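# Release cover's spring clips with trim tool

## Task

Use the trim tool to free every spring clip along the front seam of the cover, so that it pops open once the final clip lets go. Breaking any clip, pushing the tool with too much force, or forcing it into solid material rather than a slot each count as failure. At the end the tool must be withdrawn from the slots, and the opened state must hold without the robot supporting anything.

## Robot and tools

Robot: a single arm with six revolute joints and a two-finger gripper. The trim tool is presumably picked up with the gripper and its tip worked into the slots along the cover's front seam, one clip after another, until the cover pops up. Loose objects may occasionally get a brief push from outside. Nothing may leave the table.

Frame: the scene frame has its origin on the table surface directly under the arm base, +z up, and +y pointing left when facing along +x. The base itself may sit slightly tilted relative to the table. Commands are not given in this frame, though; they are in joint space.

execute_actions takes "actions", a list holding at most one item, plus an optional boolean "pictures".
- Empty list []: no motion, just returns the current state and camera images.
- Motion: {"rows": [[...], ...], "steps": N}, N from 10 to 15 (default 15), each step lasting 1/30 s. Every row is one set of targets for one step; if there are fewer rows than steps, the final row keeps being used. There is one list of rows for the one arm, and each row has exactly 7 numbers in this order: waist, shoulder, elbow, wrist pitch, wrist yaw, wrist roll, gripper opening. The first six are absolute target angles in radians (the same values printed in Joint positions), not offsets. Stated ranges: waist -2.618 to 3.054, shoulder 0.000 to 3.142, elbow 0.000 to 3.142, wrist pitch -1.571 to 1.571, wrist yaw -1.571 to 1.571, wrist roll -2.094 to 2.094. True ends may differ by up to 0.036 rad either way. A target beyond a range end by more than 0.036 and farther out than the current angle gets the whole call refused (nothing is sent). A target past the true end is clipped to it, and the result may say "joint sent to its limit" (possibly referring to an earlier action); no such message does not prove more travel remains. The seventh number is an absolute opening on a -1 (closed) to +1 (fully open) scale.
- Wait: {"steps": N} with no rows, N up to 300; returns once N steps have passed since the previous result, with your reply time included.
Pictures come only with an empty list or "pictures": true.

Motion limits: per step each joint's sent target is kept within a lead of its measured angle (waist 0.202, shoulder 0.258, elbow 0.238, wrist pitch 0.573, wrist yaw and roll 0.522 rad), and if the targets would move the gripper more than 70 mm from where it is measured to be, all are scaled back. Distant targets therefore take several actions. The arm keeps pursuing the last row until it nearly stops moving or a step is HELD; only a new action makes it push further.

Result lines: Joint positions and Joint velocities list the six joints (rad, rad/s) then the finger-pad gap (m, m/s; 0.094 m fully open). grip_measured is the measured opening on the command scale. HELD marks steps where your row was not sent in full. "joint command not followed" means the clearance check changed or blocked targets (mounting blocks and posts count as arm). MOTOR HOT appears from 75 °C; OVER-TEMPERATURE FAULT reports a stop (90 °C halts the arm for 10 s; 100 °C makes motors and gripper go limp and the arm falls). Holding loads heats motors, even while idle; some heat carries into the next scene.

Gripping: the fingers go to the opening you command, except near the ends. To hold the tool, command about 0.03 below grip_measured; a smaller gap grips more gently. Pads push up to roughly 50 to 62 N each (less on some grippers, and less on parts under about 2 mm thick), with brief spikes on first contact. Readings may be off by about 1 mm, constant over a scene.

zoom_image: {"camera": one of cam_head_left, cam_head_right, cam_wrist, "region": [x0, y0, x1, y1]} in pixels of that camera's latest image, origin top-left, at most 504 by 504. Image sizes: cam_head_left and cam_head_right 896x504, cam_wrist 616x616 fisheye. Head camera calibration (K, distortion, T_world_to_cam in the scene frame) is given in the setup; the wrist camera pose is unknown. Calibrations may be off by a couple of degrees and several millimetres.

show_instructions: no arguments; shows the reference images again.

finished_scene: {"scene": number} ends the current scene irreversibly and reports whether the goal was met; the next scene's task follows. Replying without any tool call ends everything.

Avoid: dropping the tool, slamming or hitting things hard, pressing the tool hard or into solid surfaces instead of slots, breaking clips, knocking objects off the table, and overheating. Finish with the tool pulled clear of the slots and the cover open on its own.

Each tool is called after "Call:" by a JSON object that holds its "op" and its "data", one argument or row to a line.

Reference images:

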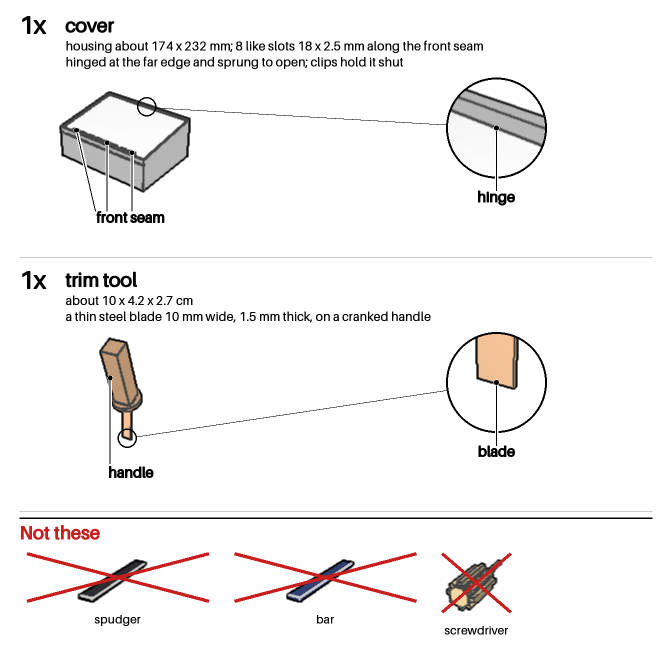

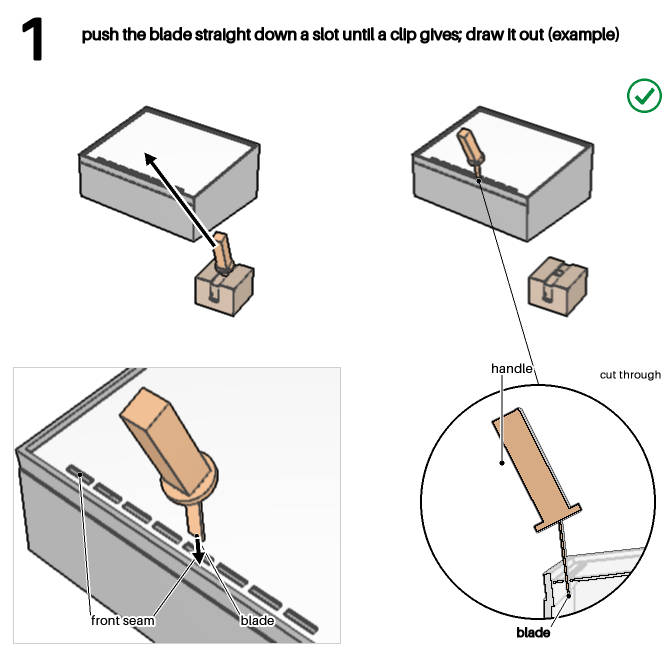

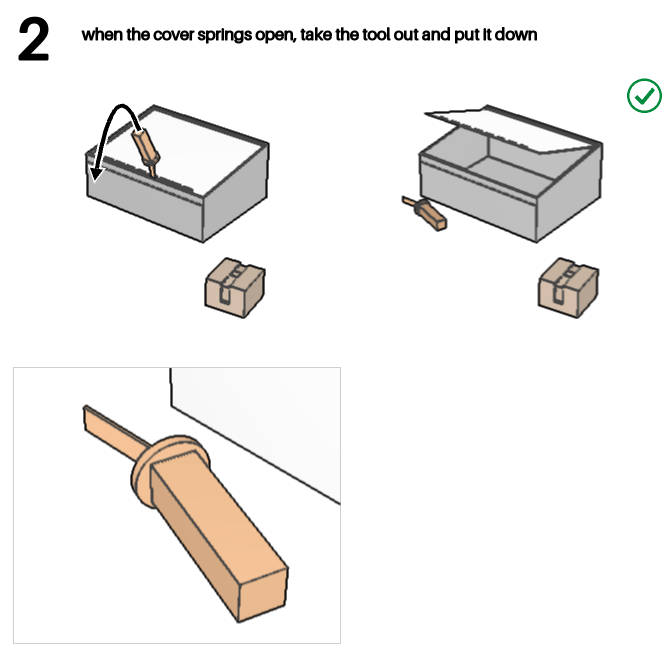

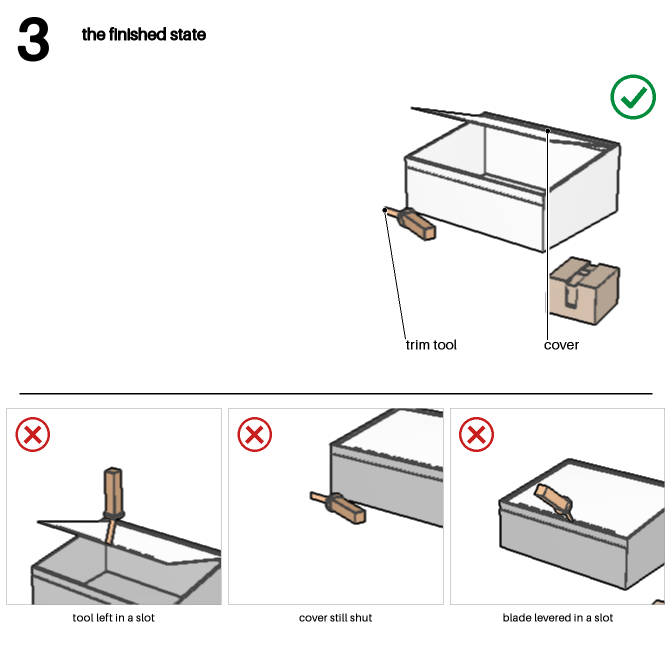

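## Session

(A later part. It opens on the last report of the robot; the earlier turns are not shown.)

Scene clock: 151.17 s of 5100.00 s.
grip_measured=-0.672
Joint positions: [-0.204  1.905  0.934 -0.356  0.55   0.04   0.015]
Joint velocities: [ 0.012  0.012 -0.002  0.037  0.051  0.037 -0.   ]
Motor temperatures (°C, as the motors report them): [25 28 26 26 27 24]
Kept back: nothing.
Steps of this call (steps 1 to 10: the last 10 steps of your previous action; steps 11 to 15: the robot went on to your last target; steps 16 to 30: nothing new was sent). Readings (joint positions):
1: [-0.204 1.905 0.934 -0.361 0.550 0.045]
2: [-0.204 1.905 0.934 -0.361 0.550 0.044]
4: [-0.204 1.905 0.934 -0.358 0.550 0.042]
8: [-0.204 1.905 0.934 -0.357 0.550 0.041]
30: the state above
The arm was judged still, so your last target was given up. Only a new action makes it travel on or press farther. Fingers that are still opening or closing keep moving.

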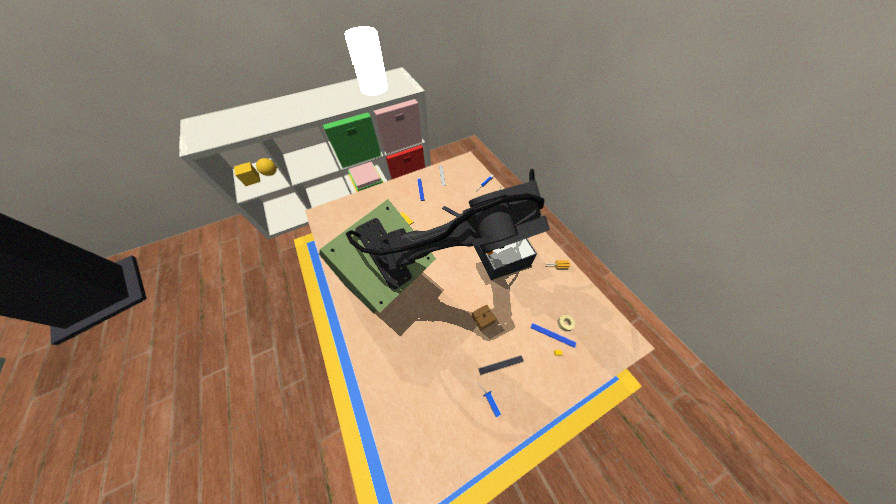

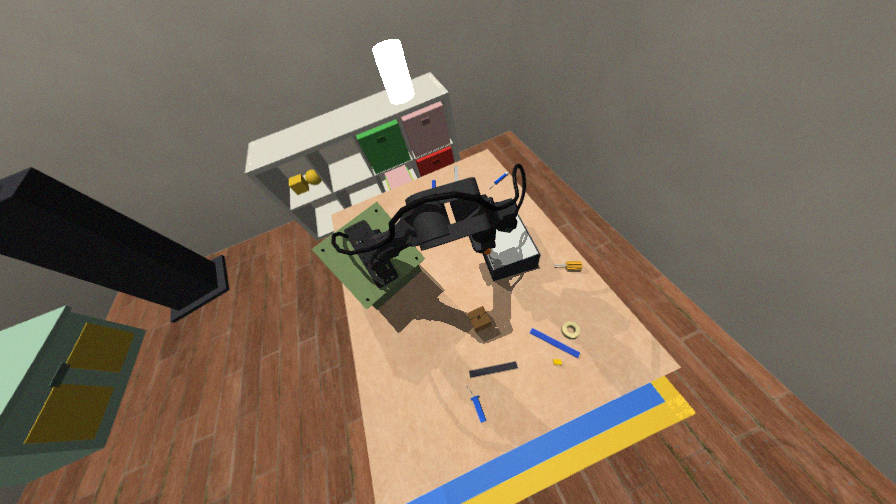

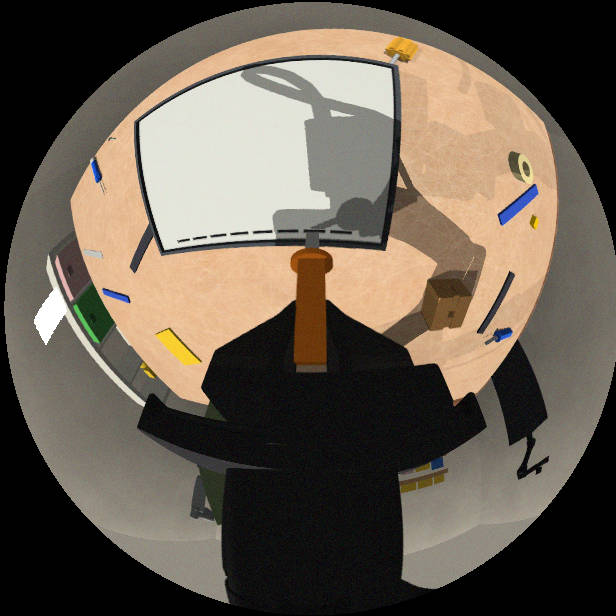

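Call:
{"op": "execute_actions", "data": {
  "actions": []
}}

Scene clock: 160.30 s of 5100.00 s.
grip_measured=-0.672
Joint positions: [-0.204  1.905  0.934 -0.356  0.55   0.04   0.015]
Joint velocities: [-0.002 -0.002 -0.017  0.037  0.007 -0.066 -0.001]
Motor temperatures (°C, as the motors report them): [25 28 26 26 27 24]
Kept back: nothing.
Steps of this call (steps 1 to 90: nothing new was sent; then 6.13 s passed at rest). Readings (joint positions):
1: [-0.204 1.905 0.934 -0.356 0.550 0.040]
2: [-0.204 1.905 0.934 -0.356 0.550 0.040]
4: [-0.204 1.905 0.934 -0.356 0.550 0.040]
8: [-0.204 1.905 0.934 -0.356 0.550 0.040]
90: the state above

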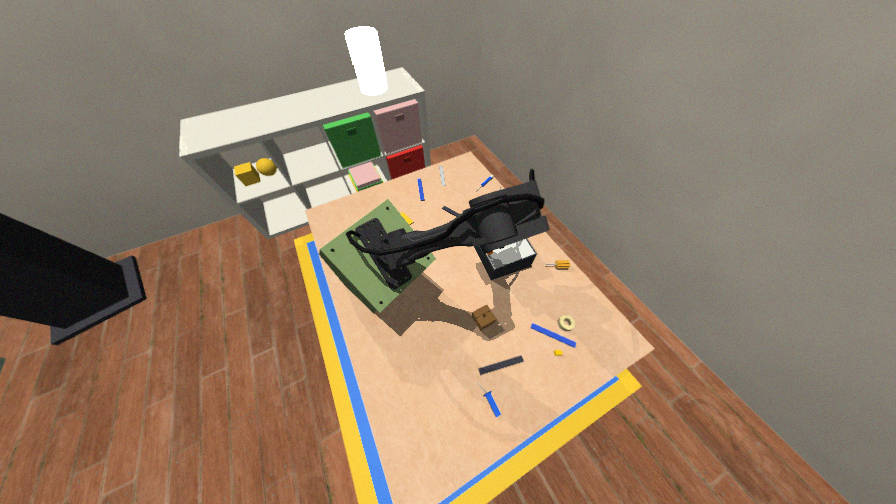

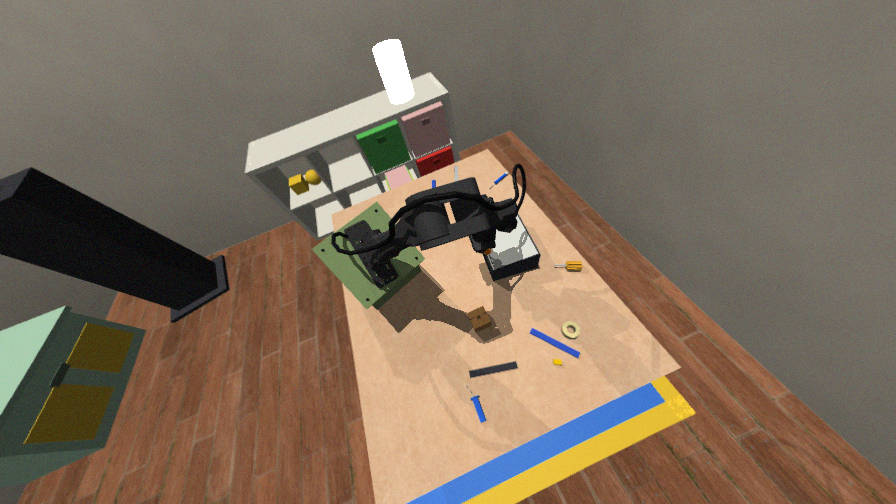

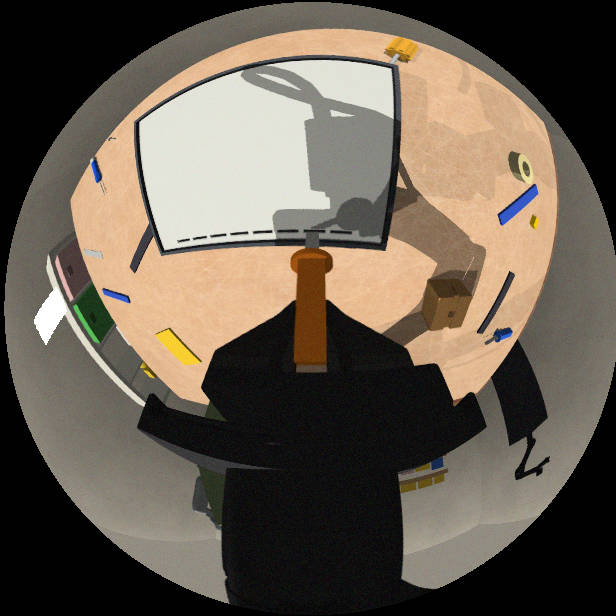

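Call:
{"op": "zoom_image", "data": {
  "camera": "cam_wrist",
  "region": [280, 215, 350, 250]
}}

Region (280, 215, 350, 250) of cam_wrist's 616x616 image, scaled by 7.200, with more detail than that image has.

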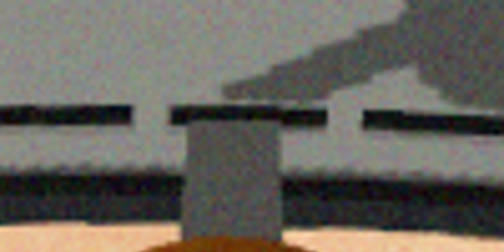

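Call:
{"op": "execute_actions", "data": {
  "actions": [
    {"rows": [[-0.213,1.933,0.925,-0.341,0.56,0.03,-0.71],[-0.213,1.933,0.925,-0.340,0.56,0.03,-0.71],[-0.213,1.933,0.925,-0.339,0.56,0.03,-0.71],[-0.210,1.927,0.925,-0.338,0.56,0.03,-0.71],[-0.210,1.927,0.925,-0.336,0.56,0.03,-0.71]], "steps": 15}
  ]
}}

Call:
{"op": "execute_actions", "data": {
  "actions": [
    {"steps": 15}
  ],
  "pictures": true
}}

Call:
{"op": "zoom_image", "data": {
  "camera": "cam_wrist",
  "region": [280, 215, 350, 250]
}}

Scene clock: 162.57 s of 5100.00 s.
grip_measured=-0.672
Joint positions: [-0.204  1.915  0.934 -0.354  0.551  0.04   0.015]
Joint velocities: [ 0.007  0.027 -0.027 -0.007  0.022 -0.022  0.   ]
Motor temperatures (°C, as the motors report them): [25 28 26 26 27 24]
Steps of this call (steps 1 to 63: nothing new was sent; steps 64 to 68: the first 5 steps of this action). Readings (joint positions):
64: [-0.204 1.906 0.934 -0.356 0.551 0.040]
65: [-0.204 1.909 0.934 -0.354 0.551 0.040]
67: [-0.204 1.914 0.934 -0.354 0.551 0.040]
68: the state above

Scene clock: 163.07 s of 5100.00 s.
grip_measured=-0.672
Joint positions: [-0.204  1.915  0.934 -0.351  0.551  0.04   0.015]
Joint velocities: [-0.002 -0.007 -0.002 -0.037 -0.022 -0.007 -0.   ]
Motor temperatures (°C, as the motors report them): [25 28 26 26 27 24]
Kept back: nothing.
Steps of this call (steps 1 to 10: the last 10 steps of your previous action; steps 11 to 15: the robot went on to your last target). Readings (joint positions):
1: [-0.204 1.915 0.934 -0.353 0.551 0.040]
2: [-0.204 1.915 0.934 -0.353 0.551 0.040]
4: [-0.204 1.915 0.934 -0.352 0.551 0.040]
8: [-0.204 1.915 0.934 -0.352 0.551 0.040]
15: the state above
The arm was judged still, so your last target was given up. Only a new action makes it travel on or press farther. Fingers that are still opening or closing keep moving.

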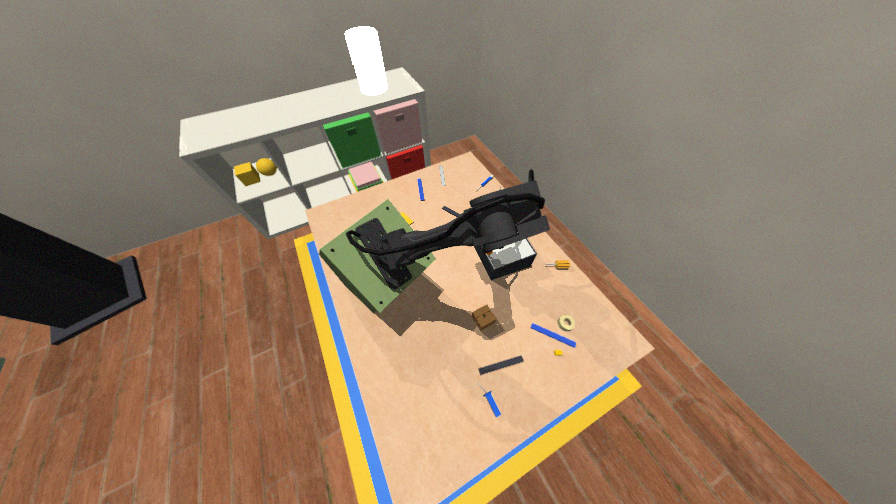

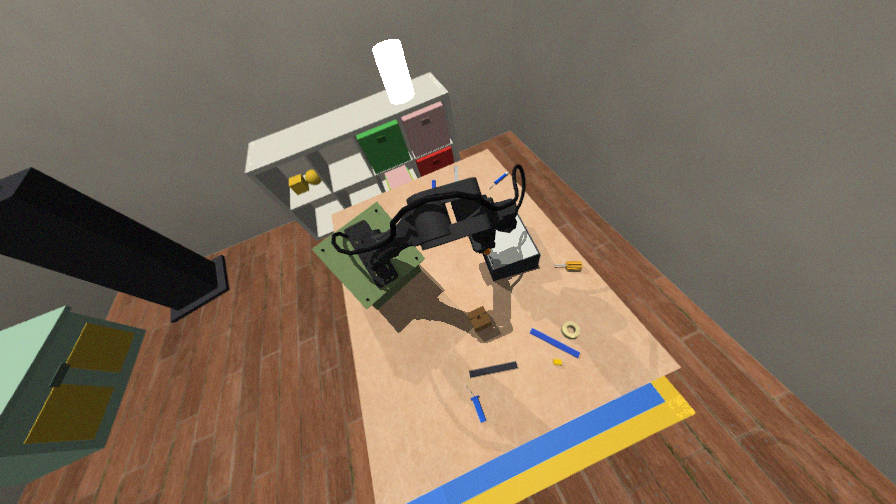

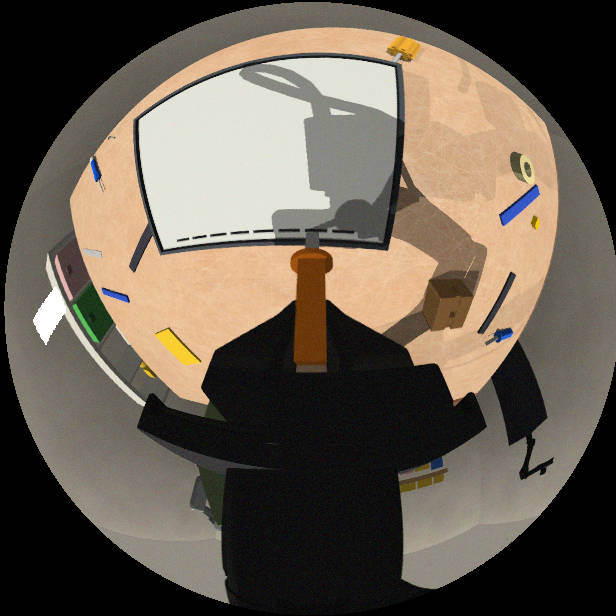

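Region (280, 215, 350, 250) of cam_wrist's 616x616 image, scaled by 7.200, with more detail than that image has.

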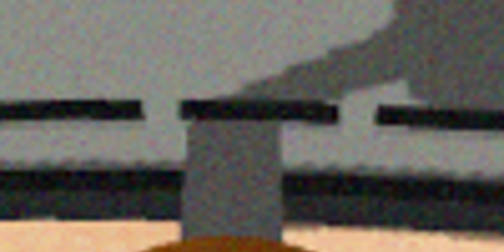

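Call:
{"op": "execute_actions", "data": {
  "actions": [
    {"rows": [[-0.218,1.927,0.925,-0.333,0.56,0.03,-0.71],[-0.218,1.927,0.925,-0.331,0.56,0.03,-0.71],[-0.218,1.927,0.925,-0.329,0.56,0.03,-0.71],[-0.215,1.927,0.925,-0.328,0.56,0.03,-0.71]], "steps": 15}
  ]
}}

Call:
{"op": "execute_actions", "data": {
  "actions": [
    {"steps": 20}
  ],
  "pictures": true
}}

Call:
{"op": "zoom_image", "data": {
  "camera": "cam_wrist",
  "region": [280, 215, 350, 250]
}}

Scene clock: 164.10 s of 5100.00 s.
grip_measured=-0.672
Joint positions: [-0.212  1.915  0.934 -0.347  0.551  0.04   0.015]
Joint velocities: [-0.017  0.002 -0.022  0.037 -0.051  0.051  0.   ]
Motor temperatures (°C, as the motors report them): [25 28 26 26 27 24]
Steps of this call (steps 1 to 26: nothing new was sent; steps 27 to 31: the first 5 steps of this action). Readings (joint positions):
27: [-0.205 1.915 0.934 -0.351 0.551 0.040]
28: [-0.207 1.915 0.934 -0.350 0.551 0.040]
30: [-0.211 1.915 0.934 -0.348 0.551 0.040]
31: the state above

Scene clock: 164.77 s of 5100.00 s.
grip_measured=-0.672
Joint positions: [-0.212  1.915  0.934 -0.343  0.551  0.04   0.015]
Joint velocities: [-0.002 -0.012 -0.002  0.022 -0.037  0.037  0.   ]
Motor temperatures (°C, as the motors report them): [25 28 26 26 27 24]
Kept back: nothing.
Steps of this call (steps 1 to 10: the last 10 steps of your previous action; steps 11 to 15: the robot went on to your last target; steps 16 to 20: nothing new was sent). Readings (joint positions):
1: [-0.212 1.915 0.934 -0.346 0.551 0.040]
2: [-0.212 1.915 0.934 -0.345 0.551 0.040]
4: [-0.212 1.915 0.934 -0.344 0.551 0.040]
8: [-0.212 1.915 0.934 -0.343 0.551 0.040]
20: the state above
The arm was judged still, so your last target was given up. Only a new action makes it travel on or press farther. Fingers that are still opening or closing keep moving.

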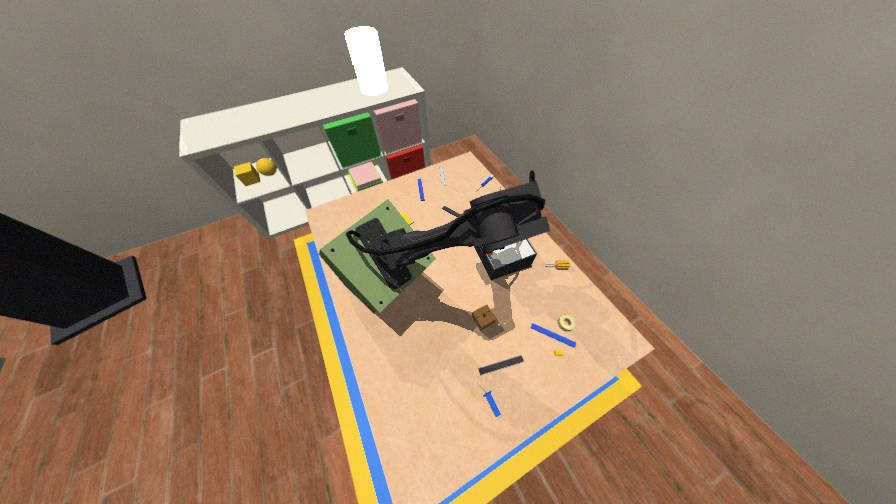

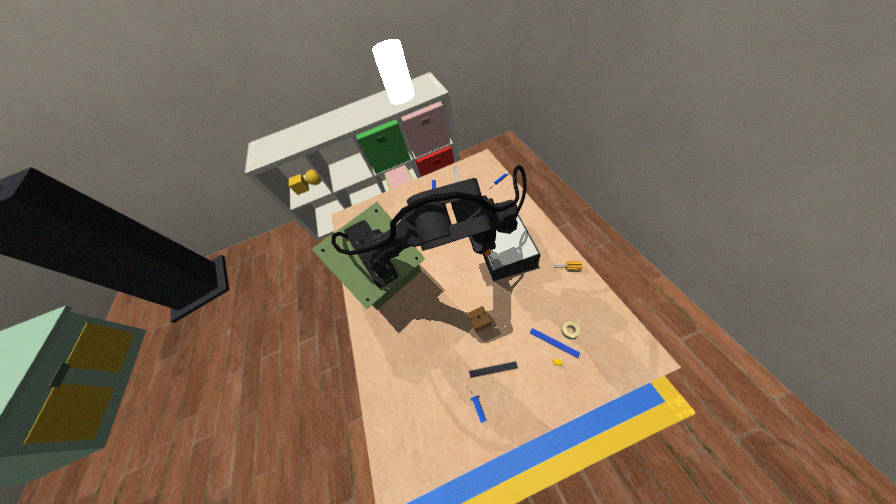

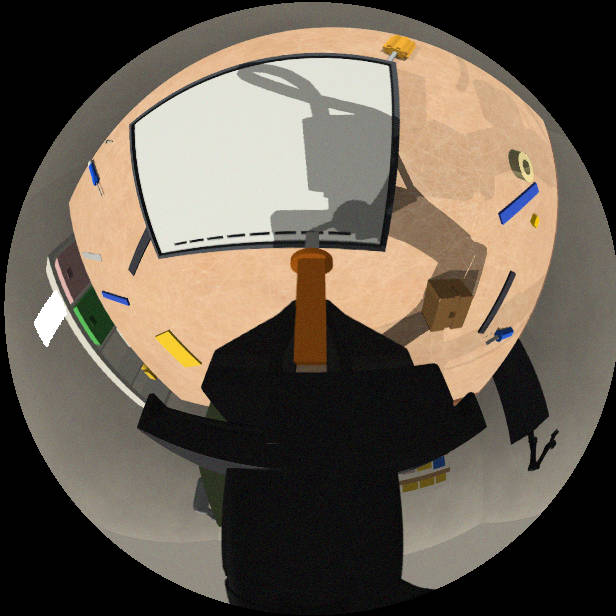

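Region (280, 215, 350, 250) of cam_wrist's 616x616 image, scaled by 7.200, with more detail than that image has.

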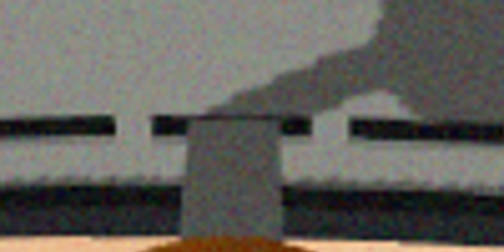

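Call:
{"op": "execute_actions", "data": {
  "actions": [
    {"rows": [[-0.220,1.941,0.925,-0.328,0.56,0.03,-0.71],[-0.220,1.941,0.925,-0.327,0.56,0.03,-0.71],[-0.219,1.936,0.925,-0.326,0.56,0.03,-0.71],[-0.219,1.936,0.925,-0.324,0.56,0.03,-0.71],[-0.219,1.936,0.925,-0.322,0.56,0.03,-0.71]], "steps": 15}
  ]
}}

Call:
{"op": "execute_actions", "data": {
  "actions": [
    {"steps": 20}
  ],
  "pictures": true
}}

Call:
{"op": "zoom_image", "data": {
  "camera": "cam_wrist",
  "region": [280, 215, 350, 250]
}}

Scene clock: 165.43 s of 5100.00 s.
grip_measured=-0.672
Joint positions: [-0.212  1.921  0.934 -0.34   0.552  0.04   0.015]
Joint velocities: [ 0.007 -0.007  0.007  0.037 -0.066  0.007  0.001]
Motor temperatures (°C, as the motors report them): [25 28 26 26 27 24]
Steps of this call (steps 1 to 15: nothing new was sent; steps 16 to 20: the first 5 steps of this action). Readings (joint positions):
16: [-0.212 1.915 0.934 -0.343 0.552 0.040]
17: [-0.212 1.917 0.934 -0.342 0.552 0.040]
19: [-0.212 1.920 0.934 -0.341 0.552 0.040]
20: the state above

Scene clock: 166.10 s of 5100.00 s.
grip_measured=-0.672
Joint positions: [-0.212  1.921  0.934 -0.337  0.552  0.04   0.015]
Joint velocities: [-0.012  0.002  0.007 -0.081 -0.007 -0.007  0.   ]
Motor temperatures (°C, as the motors report them): [25 28 26 26 27 24]
Kept back: nothing.
Steps of this call (steps 1 to 10: the last 10 steps of your previous action; steps 11 to 15: the robot went on to your last target; steps 16 to 20: nothing new was sent). Readings (joint positions):
1: [-0.212 1.921 0.934 -0.339 0.552 0.040]
2: [-0.212 1.921 0.934 -0.339 0.552 0.040]
4: [-0.212 1.921 0.934 -0.338 0.552 0.040]
8: [-0.212 1.921 0.934 -0.337 0.552 0.040]
20: the state above
The arm was judged still, so your last target was given up. Only a new action makes it travel on or press farther. Fingers that are still opening or closing keep moving.

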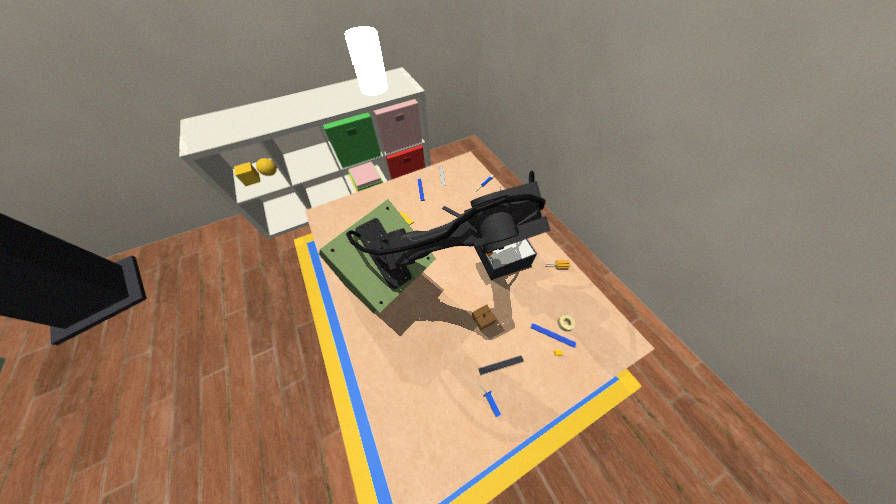

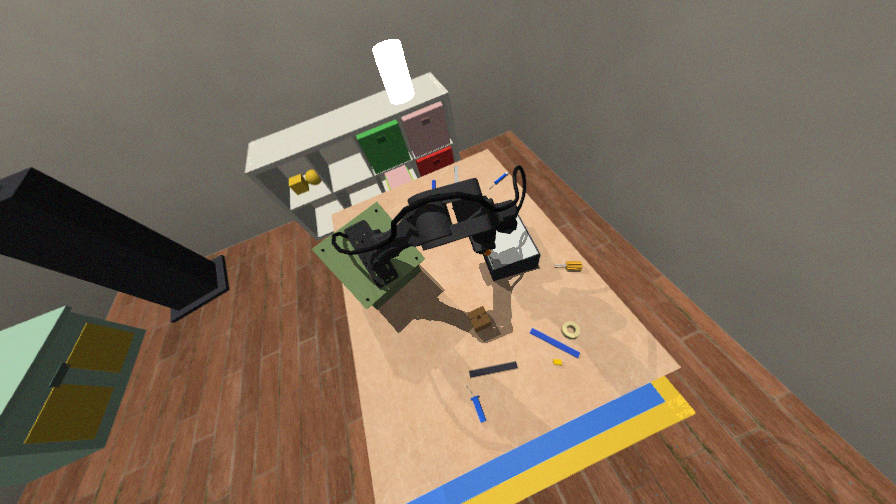

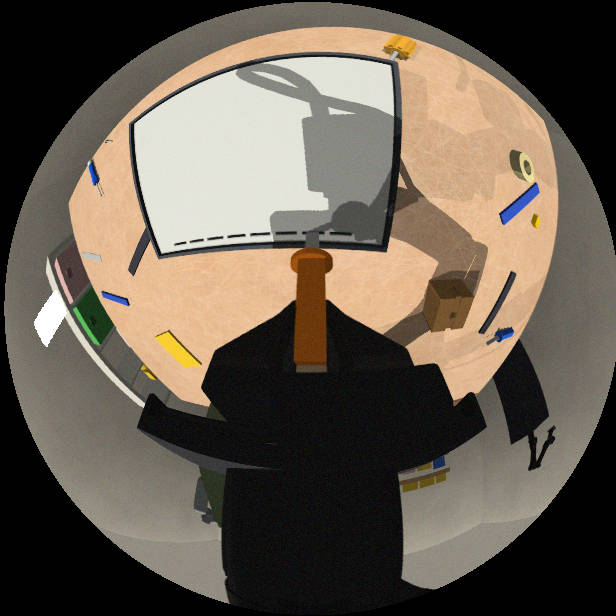

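Region (280, 215, 350, 250) of cam_wrist's 616x616 image, scaled by 7.200, with more detail than that image has.

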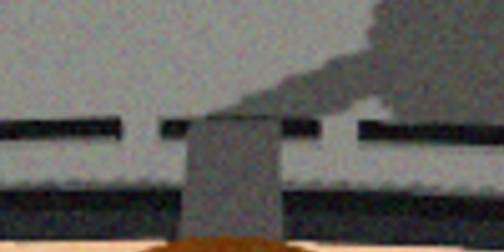

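Call:
{"op": "execute_actions", "data": {
  "actions": [
    {"rows": [[-0.223,1.947,0.925,-0.322,0.56,0.03,-0.71],[-0.223,1.947,0.925,-0.321,0.56,0.03,-0.71],[-0.221,1.942,0.925,-0.320,0.56,0.03,-0.71],[-0.220,1.942,0.925,-0.318,0.56,0.03,-0.71],[-0.220,1.942,0.925,-0.317,0.56,0.03,-0.71]], "steps": 15}
  ]
}}

Call:
{"op": "execute_actions", "data": {
  "actions": [
    {"steps": 20}
  ],
  "pictures": true
}}

Call:
{"op": "zoom_image", "data": {
  "camera": "cam_wrist",
  "region": [280, 215, 350, 250]
}}

Scene clock: 166.77 s of 5100.00 s.
grip_measured=-0.672
Joint positions: [-0.216  1.926  0.934 -0.332  0.552  0.04   0.015]
Joint velocities: [ 0.002 -0.002 -0.002 -0.051 -0.051 -0.022 -0.001]
Motor temperatures (°C, as the motors report them): [25 28 26 26 27 24]
Steps of this call (steps 1 to 15: nothing new was sent; steps 16 to 20: the first 5 steps of this action). Readings (joint positions):
16: [-0.213 1.922 0.934 -0.337 0.552 0.040]
17: [-0.214 1.923 0.934 -0.335 0.552 0.040]
19: [-0.215 1.926 0.934 -0.332 0.552 0.040]
20: the state above

Scene clock: 167.43 s of 5100.00 s.
grip_measured=-0.672
Joint positions: [-0.216  1.926  0.934 -0.332  0.552  0.04   0.015]
Joint velocities: [-0.002 -0.002 -0.022 -0.051 -0.022 -0.007 -0.   ]
Motor temperatures (°C, as the motors report them): [25 28 26 26 27 24]
Kept back: nothing.
Steps of this call (steps 1 to 10: the last 10 steps of your previous action; steps 11 to 15: the robot went on to your last target; steps 16 to 20: nothing new was sent). Readings (joint positions):
1: [-0.216 1.926 0.934 -0.332 0.552 0.040]
2: [-0.216 1.926 0.934 -0.332 0.552 0.040]
4: [-0.216 1.926 0.934 -0.332 0.552 0.040]
8: [-0.216 1.926 0.934 -0.332 0.552 0.040]
20: the state above
The arm was judged still, so your last target was given up. Only a new action makes it travel on or press farther. Fingers that are still opening or closing keep moving.

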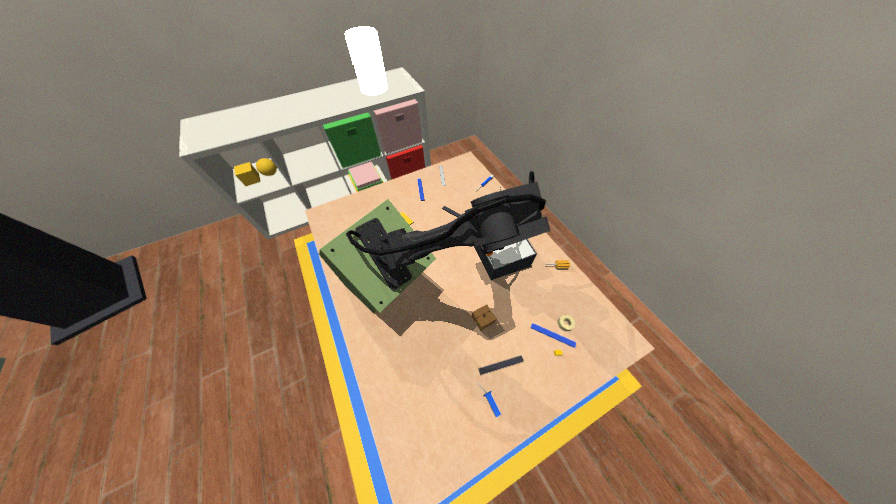

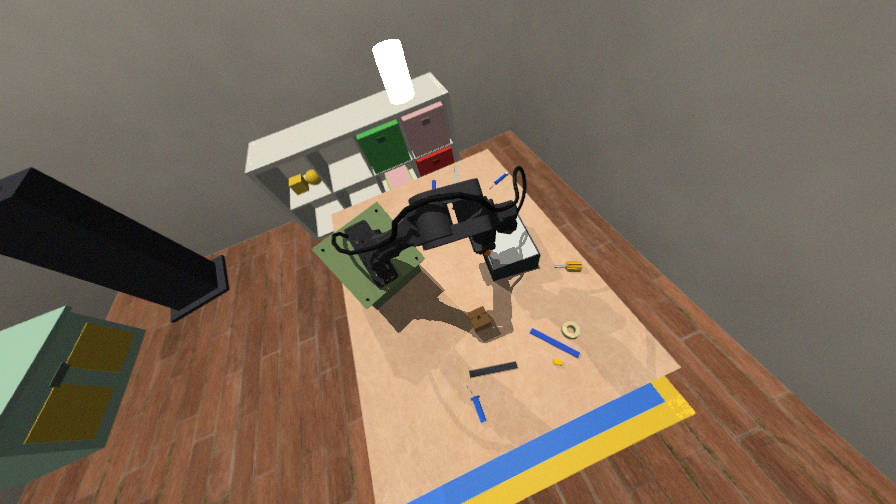

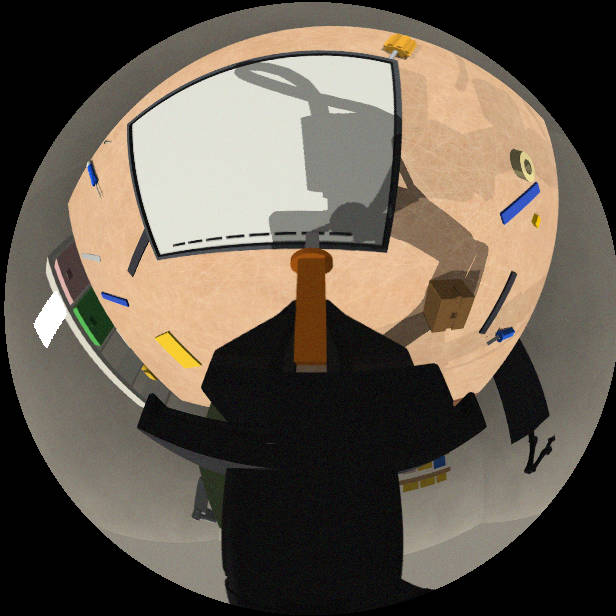

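Region (280, 215, 350, 250) of cam_wrist's 616x616 image, scaled by 7.200, with more detail than that image has.

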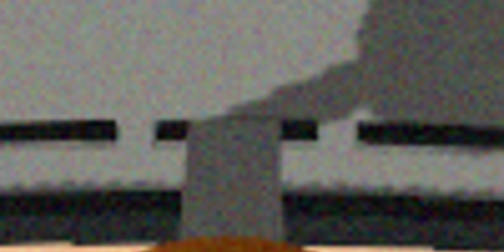

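Call:
{"op": "execute_actions", "data": {
  "actions": [
    {"rows": [[-0.225,1.952,0.925,-0.318,0.56,0.03,-0.71],[-0.225,1.952,0.925,-0.318,0.56,0.03,-0.71],[-0.223,1.947,0.925,-0.317,0.56,0.03,-0.71],[-0.223,1.947,0.925,-0.316,0.56,0.03,-0.71],[-0.223,1.947,0.925,-0.315,0.56,0.03,-0.71]], "steps": 15}
  ]
}}

Call:
{"op": "execute_actions", "data": {
  "actions": [
    {"steps": 20}
  ],
  "pictures": true
}}

Call:
{"op": "zoom_image", "data": {
  "camera": "cam_wrist",
  "region": [280, 215, 350, 250]
}}

Scene clock: 168.47 s of 5100.00 s.
grip_measured=-0.672
Joint positions: [-0.216  1.931  0.934 -0.327  0.552  0.04   0.015]
Joint velocities: [-0.017  0.002 -0.002  0.037  0.022 -0.095 -0.001]
Motor temperatures (°C, as the motors report them): [25 28 26 26 27 24]
Steps of this call (steps 1 to 26: nothing new was sent; steps 27 to 31: the first 5 steps of this action). Readings (joint positions):
27: [-0.216 1.927 0.934 -0.331 0.552 0.040]
28: [-0.216 1.929 0.934 -0.331 0.552 0.040]
30: [-0.216 1.931 0.934 -0.327 0.552 0.040]
31: the state above

Scene clock: 169.13 s of 5100.00 s.
grip_measured=-0.672
Joint positions: [-0.216  1.931  0.934 -0.327  0.552  0.04   0.015]
Joint velocities: [ 0.007 -0.007  0.007 -0.081 -0.051 -0.007  0.001]
Motor temperatures (°C, as the motors report them): [25 28 26 26 27 24]
Kept back: nothing.
Steps of this call (steps 1 to 10: the last 10 steps of your previous action; steps 11 to 15: the robot went on to your last target; steps 16 to 20: nothing new was sent). Readings (joint positions):
1: [-0.216 1.931 0.934 -0.327 0.552 0.040]
2: [-0.216 1.931 0.934 -0.327 0.552 0.040]
4: [-0.216 1.931 0.934 -0.327 0.552 0.040]
8: [-0.216 1.931 0.934 -0.327 0.552 0.040]
20: the state above
The arm was judged still, so your last target was given up. Only a new action makes it travel on or press farther. Fingers that are still opening or closing keep moving.

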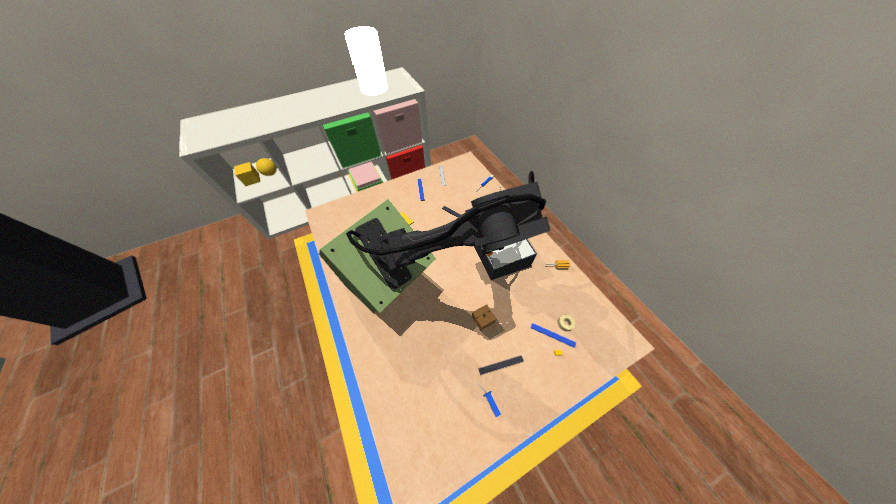

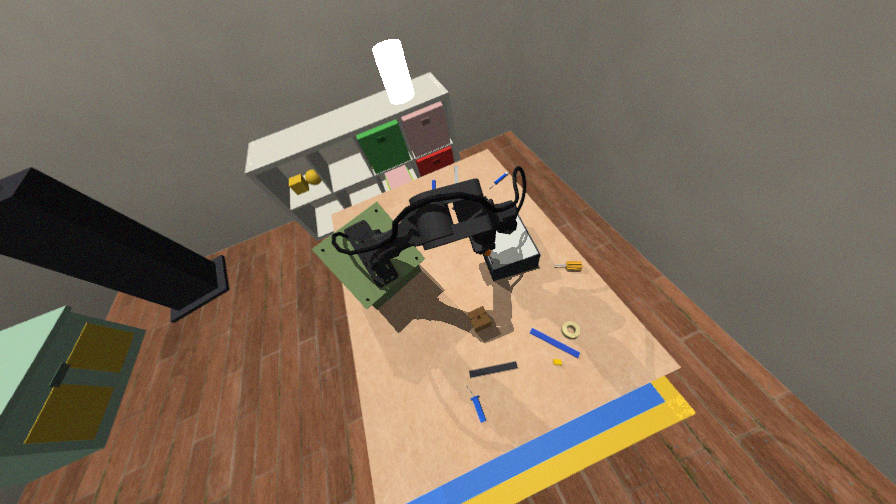

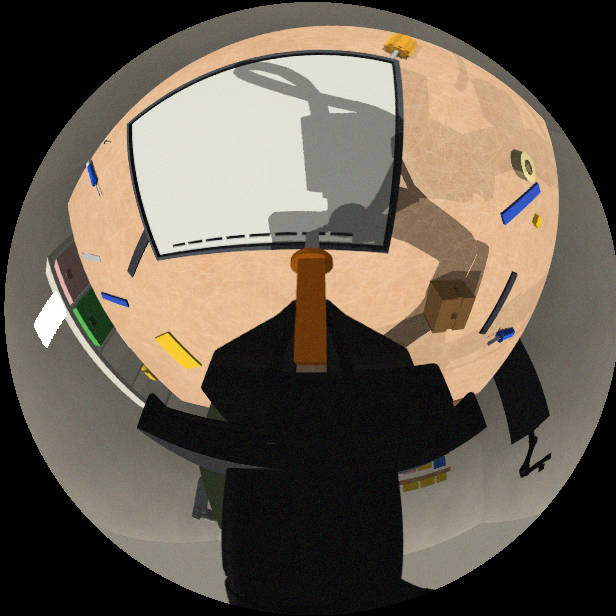

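Region (280, 215, 350, 250) of cam_wrist's 616x616 image, scaled by 7.200, with more detail than that image has.

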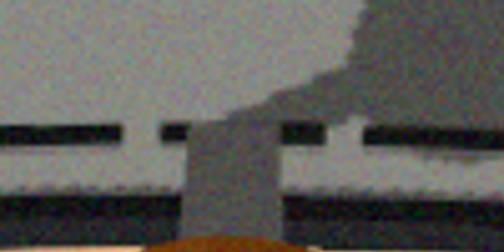

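Call:
{"op": "execute_actions", "data": {
  "actions": [
    {"rows": [[-0.228,1.955,0.925,-0.314,0.56,0.03,-0.71],[-0.228,1.956,0.925,-0.314,0.56,0.03,-0.71],[-0.228,1.954,0.925,-0.313,0.56,0.03,-0.71],[-0.227,1.952,0.925,-0.312,0.56,0.03,-0.71],[-0.227,1.953,0.925,-0.311,0.56,0.03,-0.71],[-0.227,1.954,0.925,-0.310,0.56,0.03,-0.71],[-0.227,1.955,0.925,-0.309,0.56,0.03,-0.71],[-0.227,1.956,0.925,-0.308,0.56,0.03,-0.71],[-0.227,1.957,0.925,-0.307,0.56,0.03,-0.71],[-0.228,1.958,0.925,-0.306,0.56,0.03,-0.71]], "steps": 15}
  ]
}}

Call:
{"op": "execute_actions", "data": {
  "actions": [
    {"steps": 20}
  ]
}}

Scene clock: 169.83 s of 5100.00 s.
grip_measured=-0.672
Joint positions: [-0.221  1.931  0.934 -0.324  0.552  0.04   0.015]
Joint velocities: [-0.007 -0.012 -0.002 -0.022 -0.066 -0.051 -0.001]
Motor temperatures (°C, as the motors report them): [25 28 26 26 27 24]
Steps of this call (steps 1 to 16: nothing new was sent; steps 17 to 21: the first 5 steps of this action). Readings (joint positions):
17: [-0.216 1.931 0.934 -0.327 0.552 0.040]
18: [-0.218 1.931 0.934 -0.326 0.552 0.040]
20: [-0.221 1.931 0.934 -0.324 0.552 0.040]
21: the state above

Scene clock: 170.50 s of 5100.00 s.
grip_measured=-0.672
Joint positions: [-0.222  1.94   0.934 -0.313  0.552  0.04   0.015]
Joint velocities: [ 0.002 -0.002 -0.012 -0.022 -0.007  0.066 -0.   ]
Motor temperatures (°C, as the motors report them): [25 28 26 26 27 24]
Kept back: nothing.
Steps of this call (steps 1 to 10: the last 10 steps of your previous action; steps 11 to 20: the robot went on to your last target). Readings (joint positions):
1: [-0.222 1.931 0.934 -0.323 0.552 0.040]
2: [-0.222 1.931 0.934 -0.323 0.552 0.040]
4: [-0.222 1.932 0.934 -0.323 0.552 0.040]
8: [-0.222 1.939 0.934 -0.315 0.552 0.040]
20: the state above

Call:
{"op": "execute_actions", "data": {
  "actions": [
    {"rows": [[-0.229,1.961,0.925,-0.304,0.56,0.03,-0.71],[-0.229,1.963,0.925,-0.303,0.56,0.03,-0.71],[-0.229,1.965,0.925,-0.302,0.56,0.03,-0.71],[-0.229,1.966,0.925,-0.301,0.56,0.03,-0.71],[-0.230,1.967,0.925,-0.300,0.56,0.03,-0.71],[-0.230,1.968,0.925,-0.299,0.56,0.03,-0.71],[-0.230,1.969,0.925,-0.298,0.56,0.03,-0.71],[-0.230,1.970,0.925,-0.297,0.56,0.03,-0.71],[-0.231,1.971,0.925,-0.296,0.56,0.03,-0.71],[-0.231,1.972,0.925,-0.295,0.56,0.03,-0.71]], "steps": 15}
  ]
}}

Call:
{"op": "execute_actions", "data": {
  "actions": [
    {"steps": 20}
  ]
}}

Scene clock: 171.30 s of 5100.00 s.
grip_measured=-0.672
Joint positions: [-0.222  1.941  0.934 -0.312  0.552  0.04   0.015]
Joint velocities: [-0.002  0.037 -0.012  0.066 -0.022  0.022  0.001]
Motor temperatures (°C, as the motors report them): [25 28 26 26 27 24]
Steps of this call (steps 1 to 15: the robot went on to your last target; steps 16 to 19: nothing new was sent; steps 20 to 24: the first 5 steps of this action). Readings (joint positions):
20: [-0.222 1.940 0.934 -0.313 0.552 0.040]
21: [-0.222 1.940 0.934 -0.313 0.552 0.040]
23: [-0.222 1.940 0.934 -0.313 0.552 0.040]
24: the state above

Scene clock: 171.97 s of 5100.00 s.
grip_measured=-0.672
Joint positions: [-0.222  1.953  0.934 -0.298  0.552  0.04   0.015]
Joint velocities: [-0.027 -0.012 -0.017  0.007  0.007 -0.037 -0.   ]
Motor temperatures (°C, as the motors report them): [25 28 26 26 27 24]
Kept back: nothing.
Steps of this call (steps 1 to 10: the last 10 steps of your previous action; steps 11 to 20: the robot went on to your last target). Readings (joint positions):
1: [-0.222 1.943 0.934 -0.310 0.552 0.040]
2: [-0.222 1.946 0.934 -0.308 0.552 0.040]
4: [-0.222 1.949 0.934 -0.303 0.552 0.040]
8: [-0.222 1.953 0.934 -0.298 0.552 0.040]
20: the state above


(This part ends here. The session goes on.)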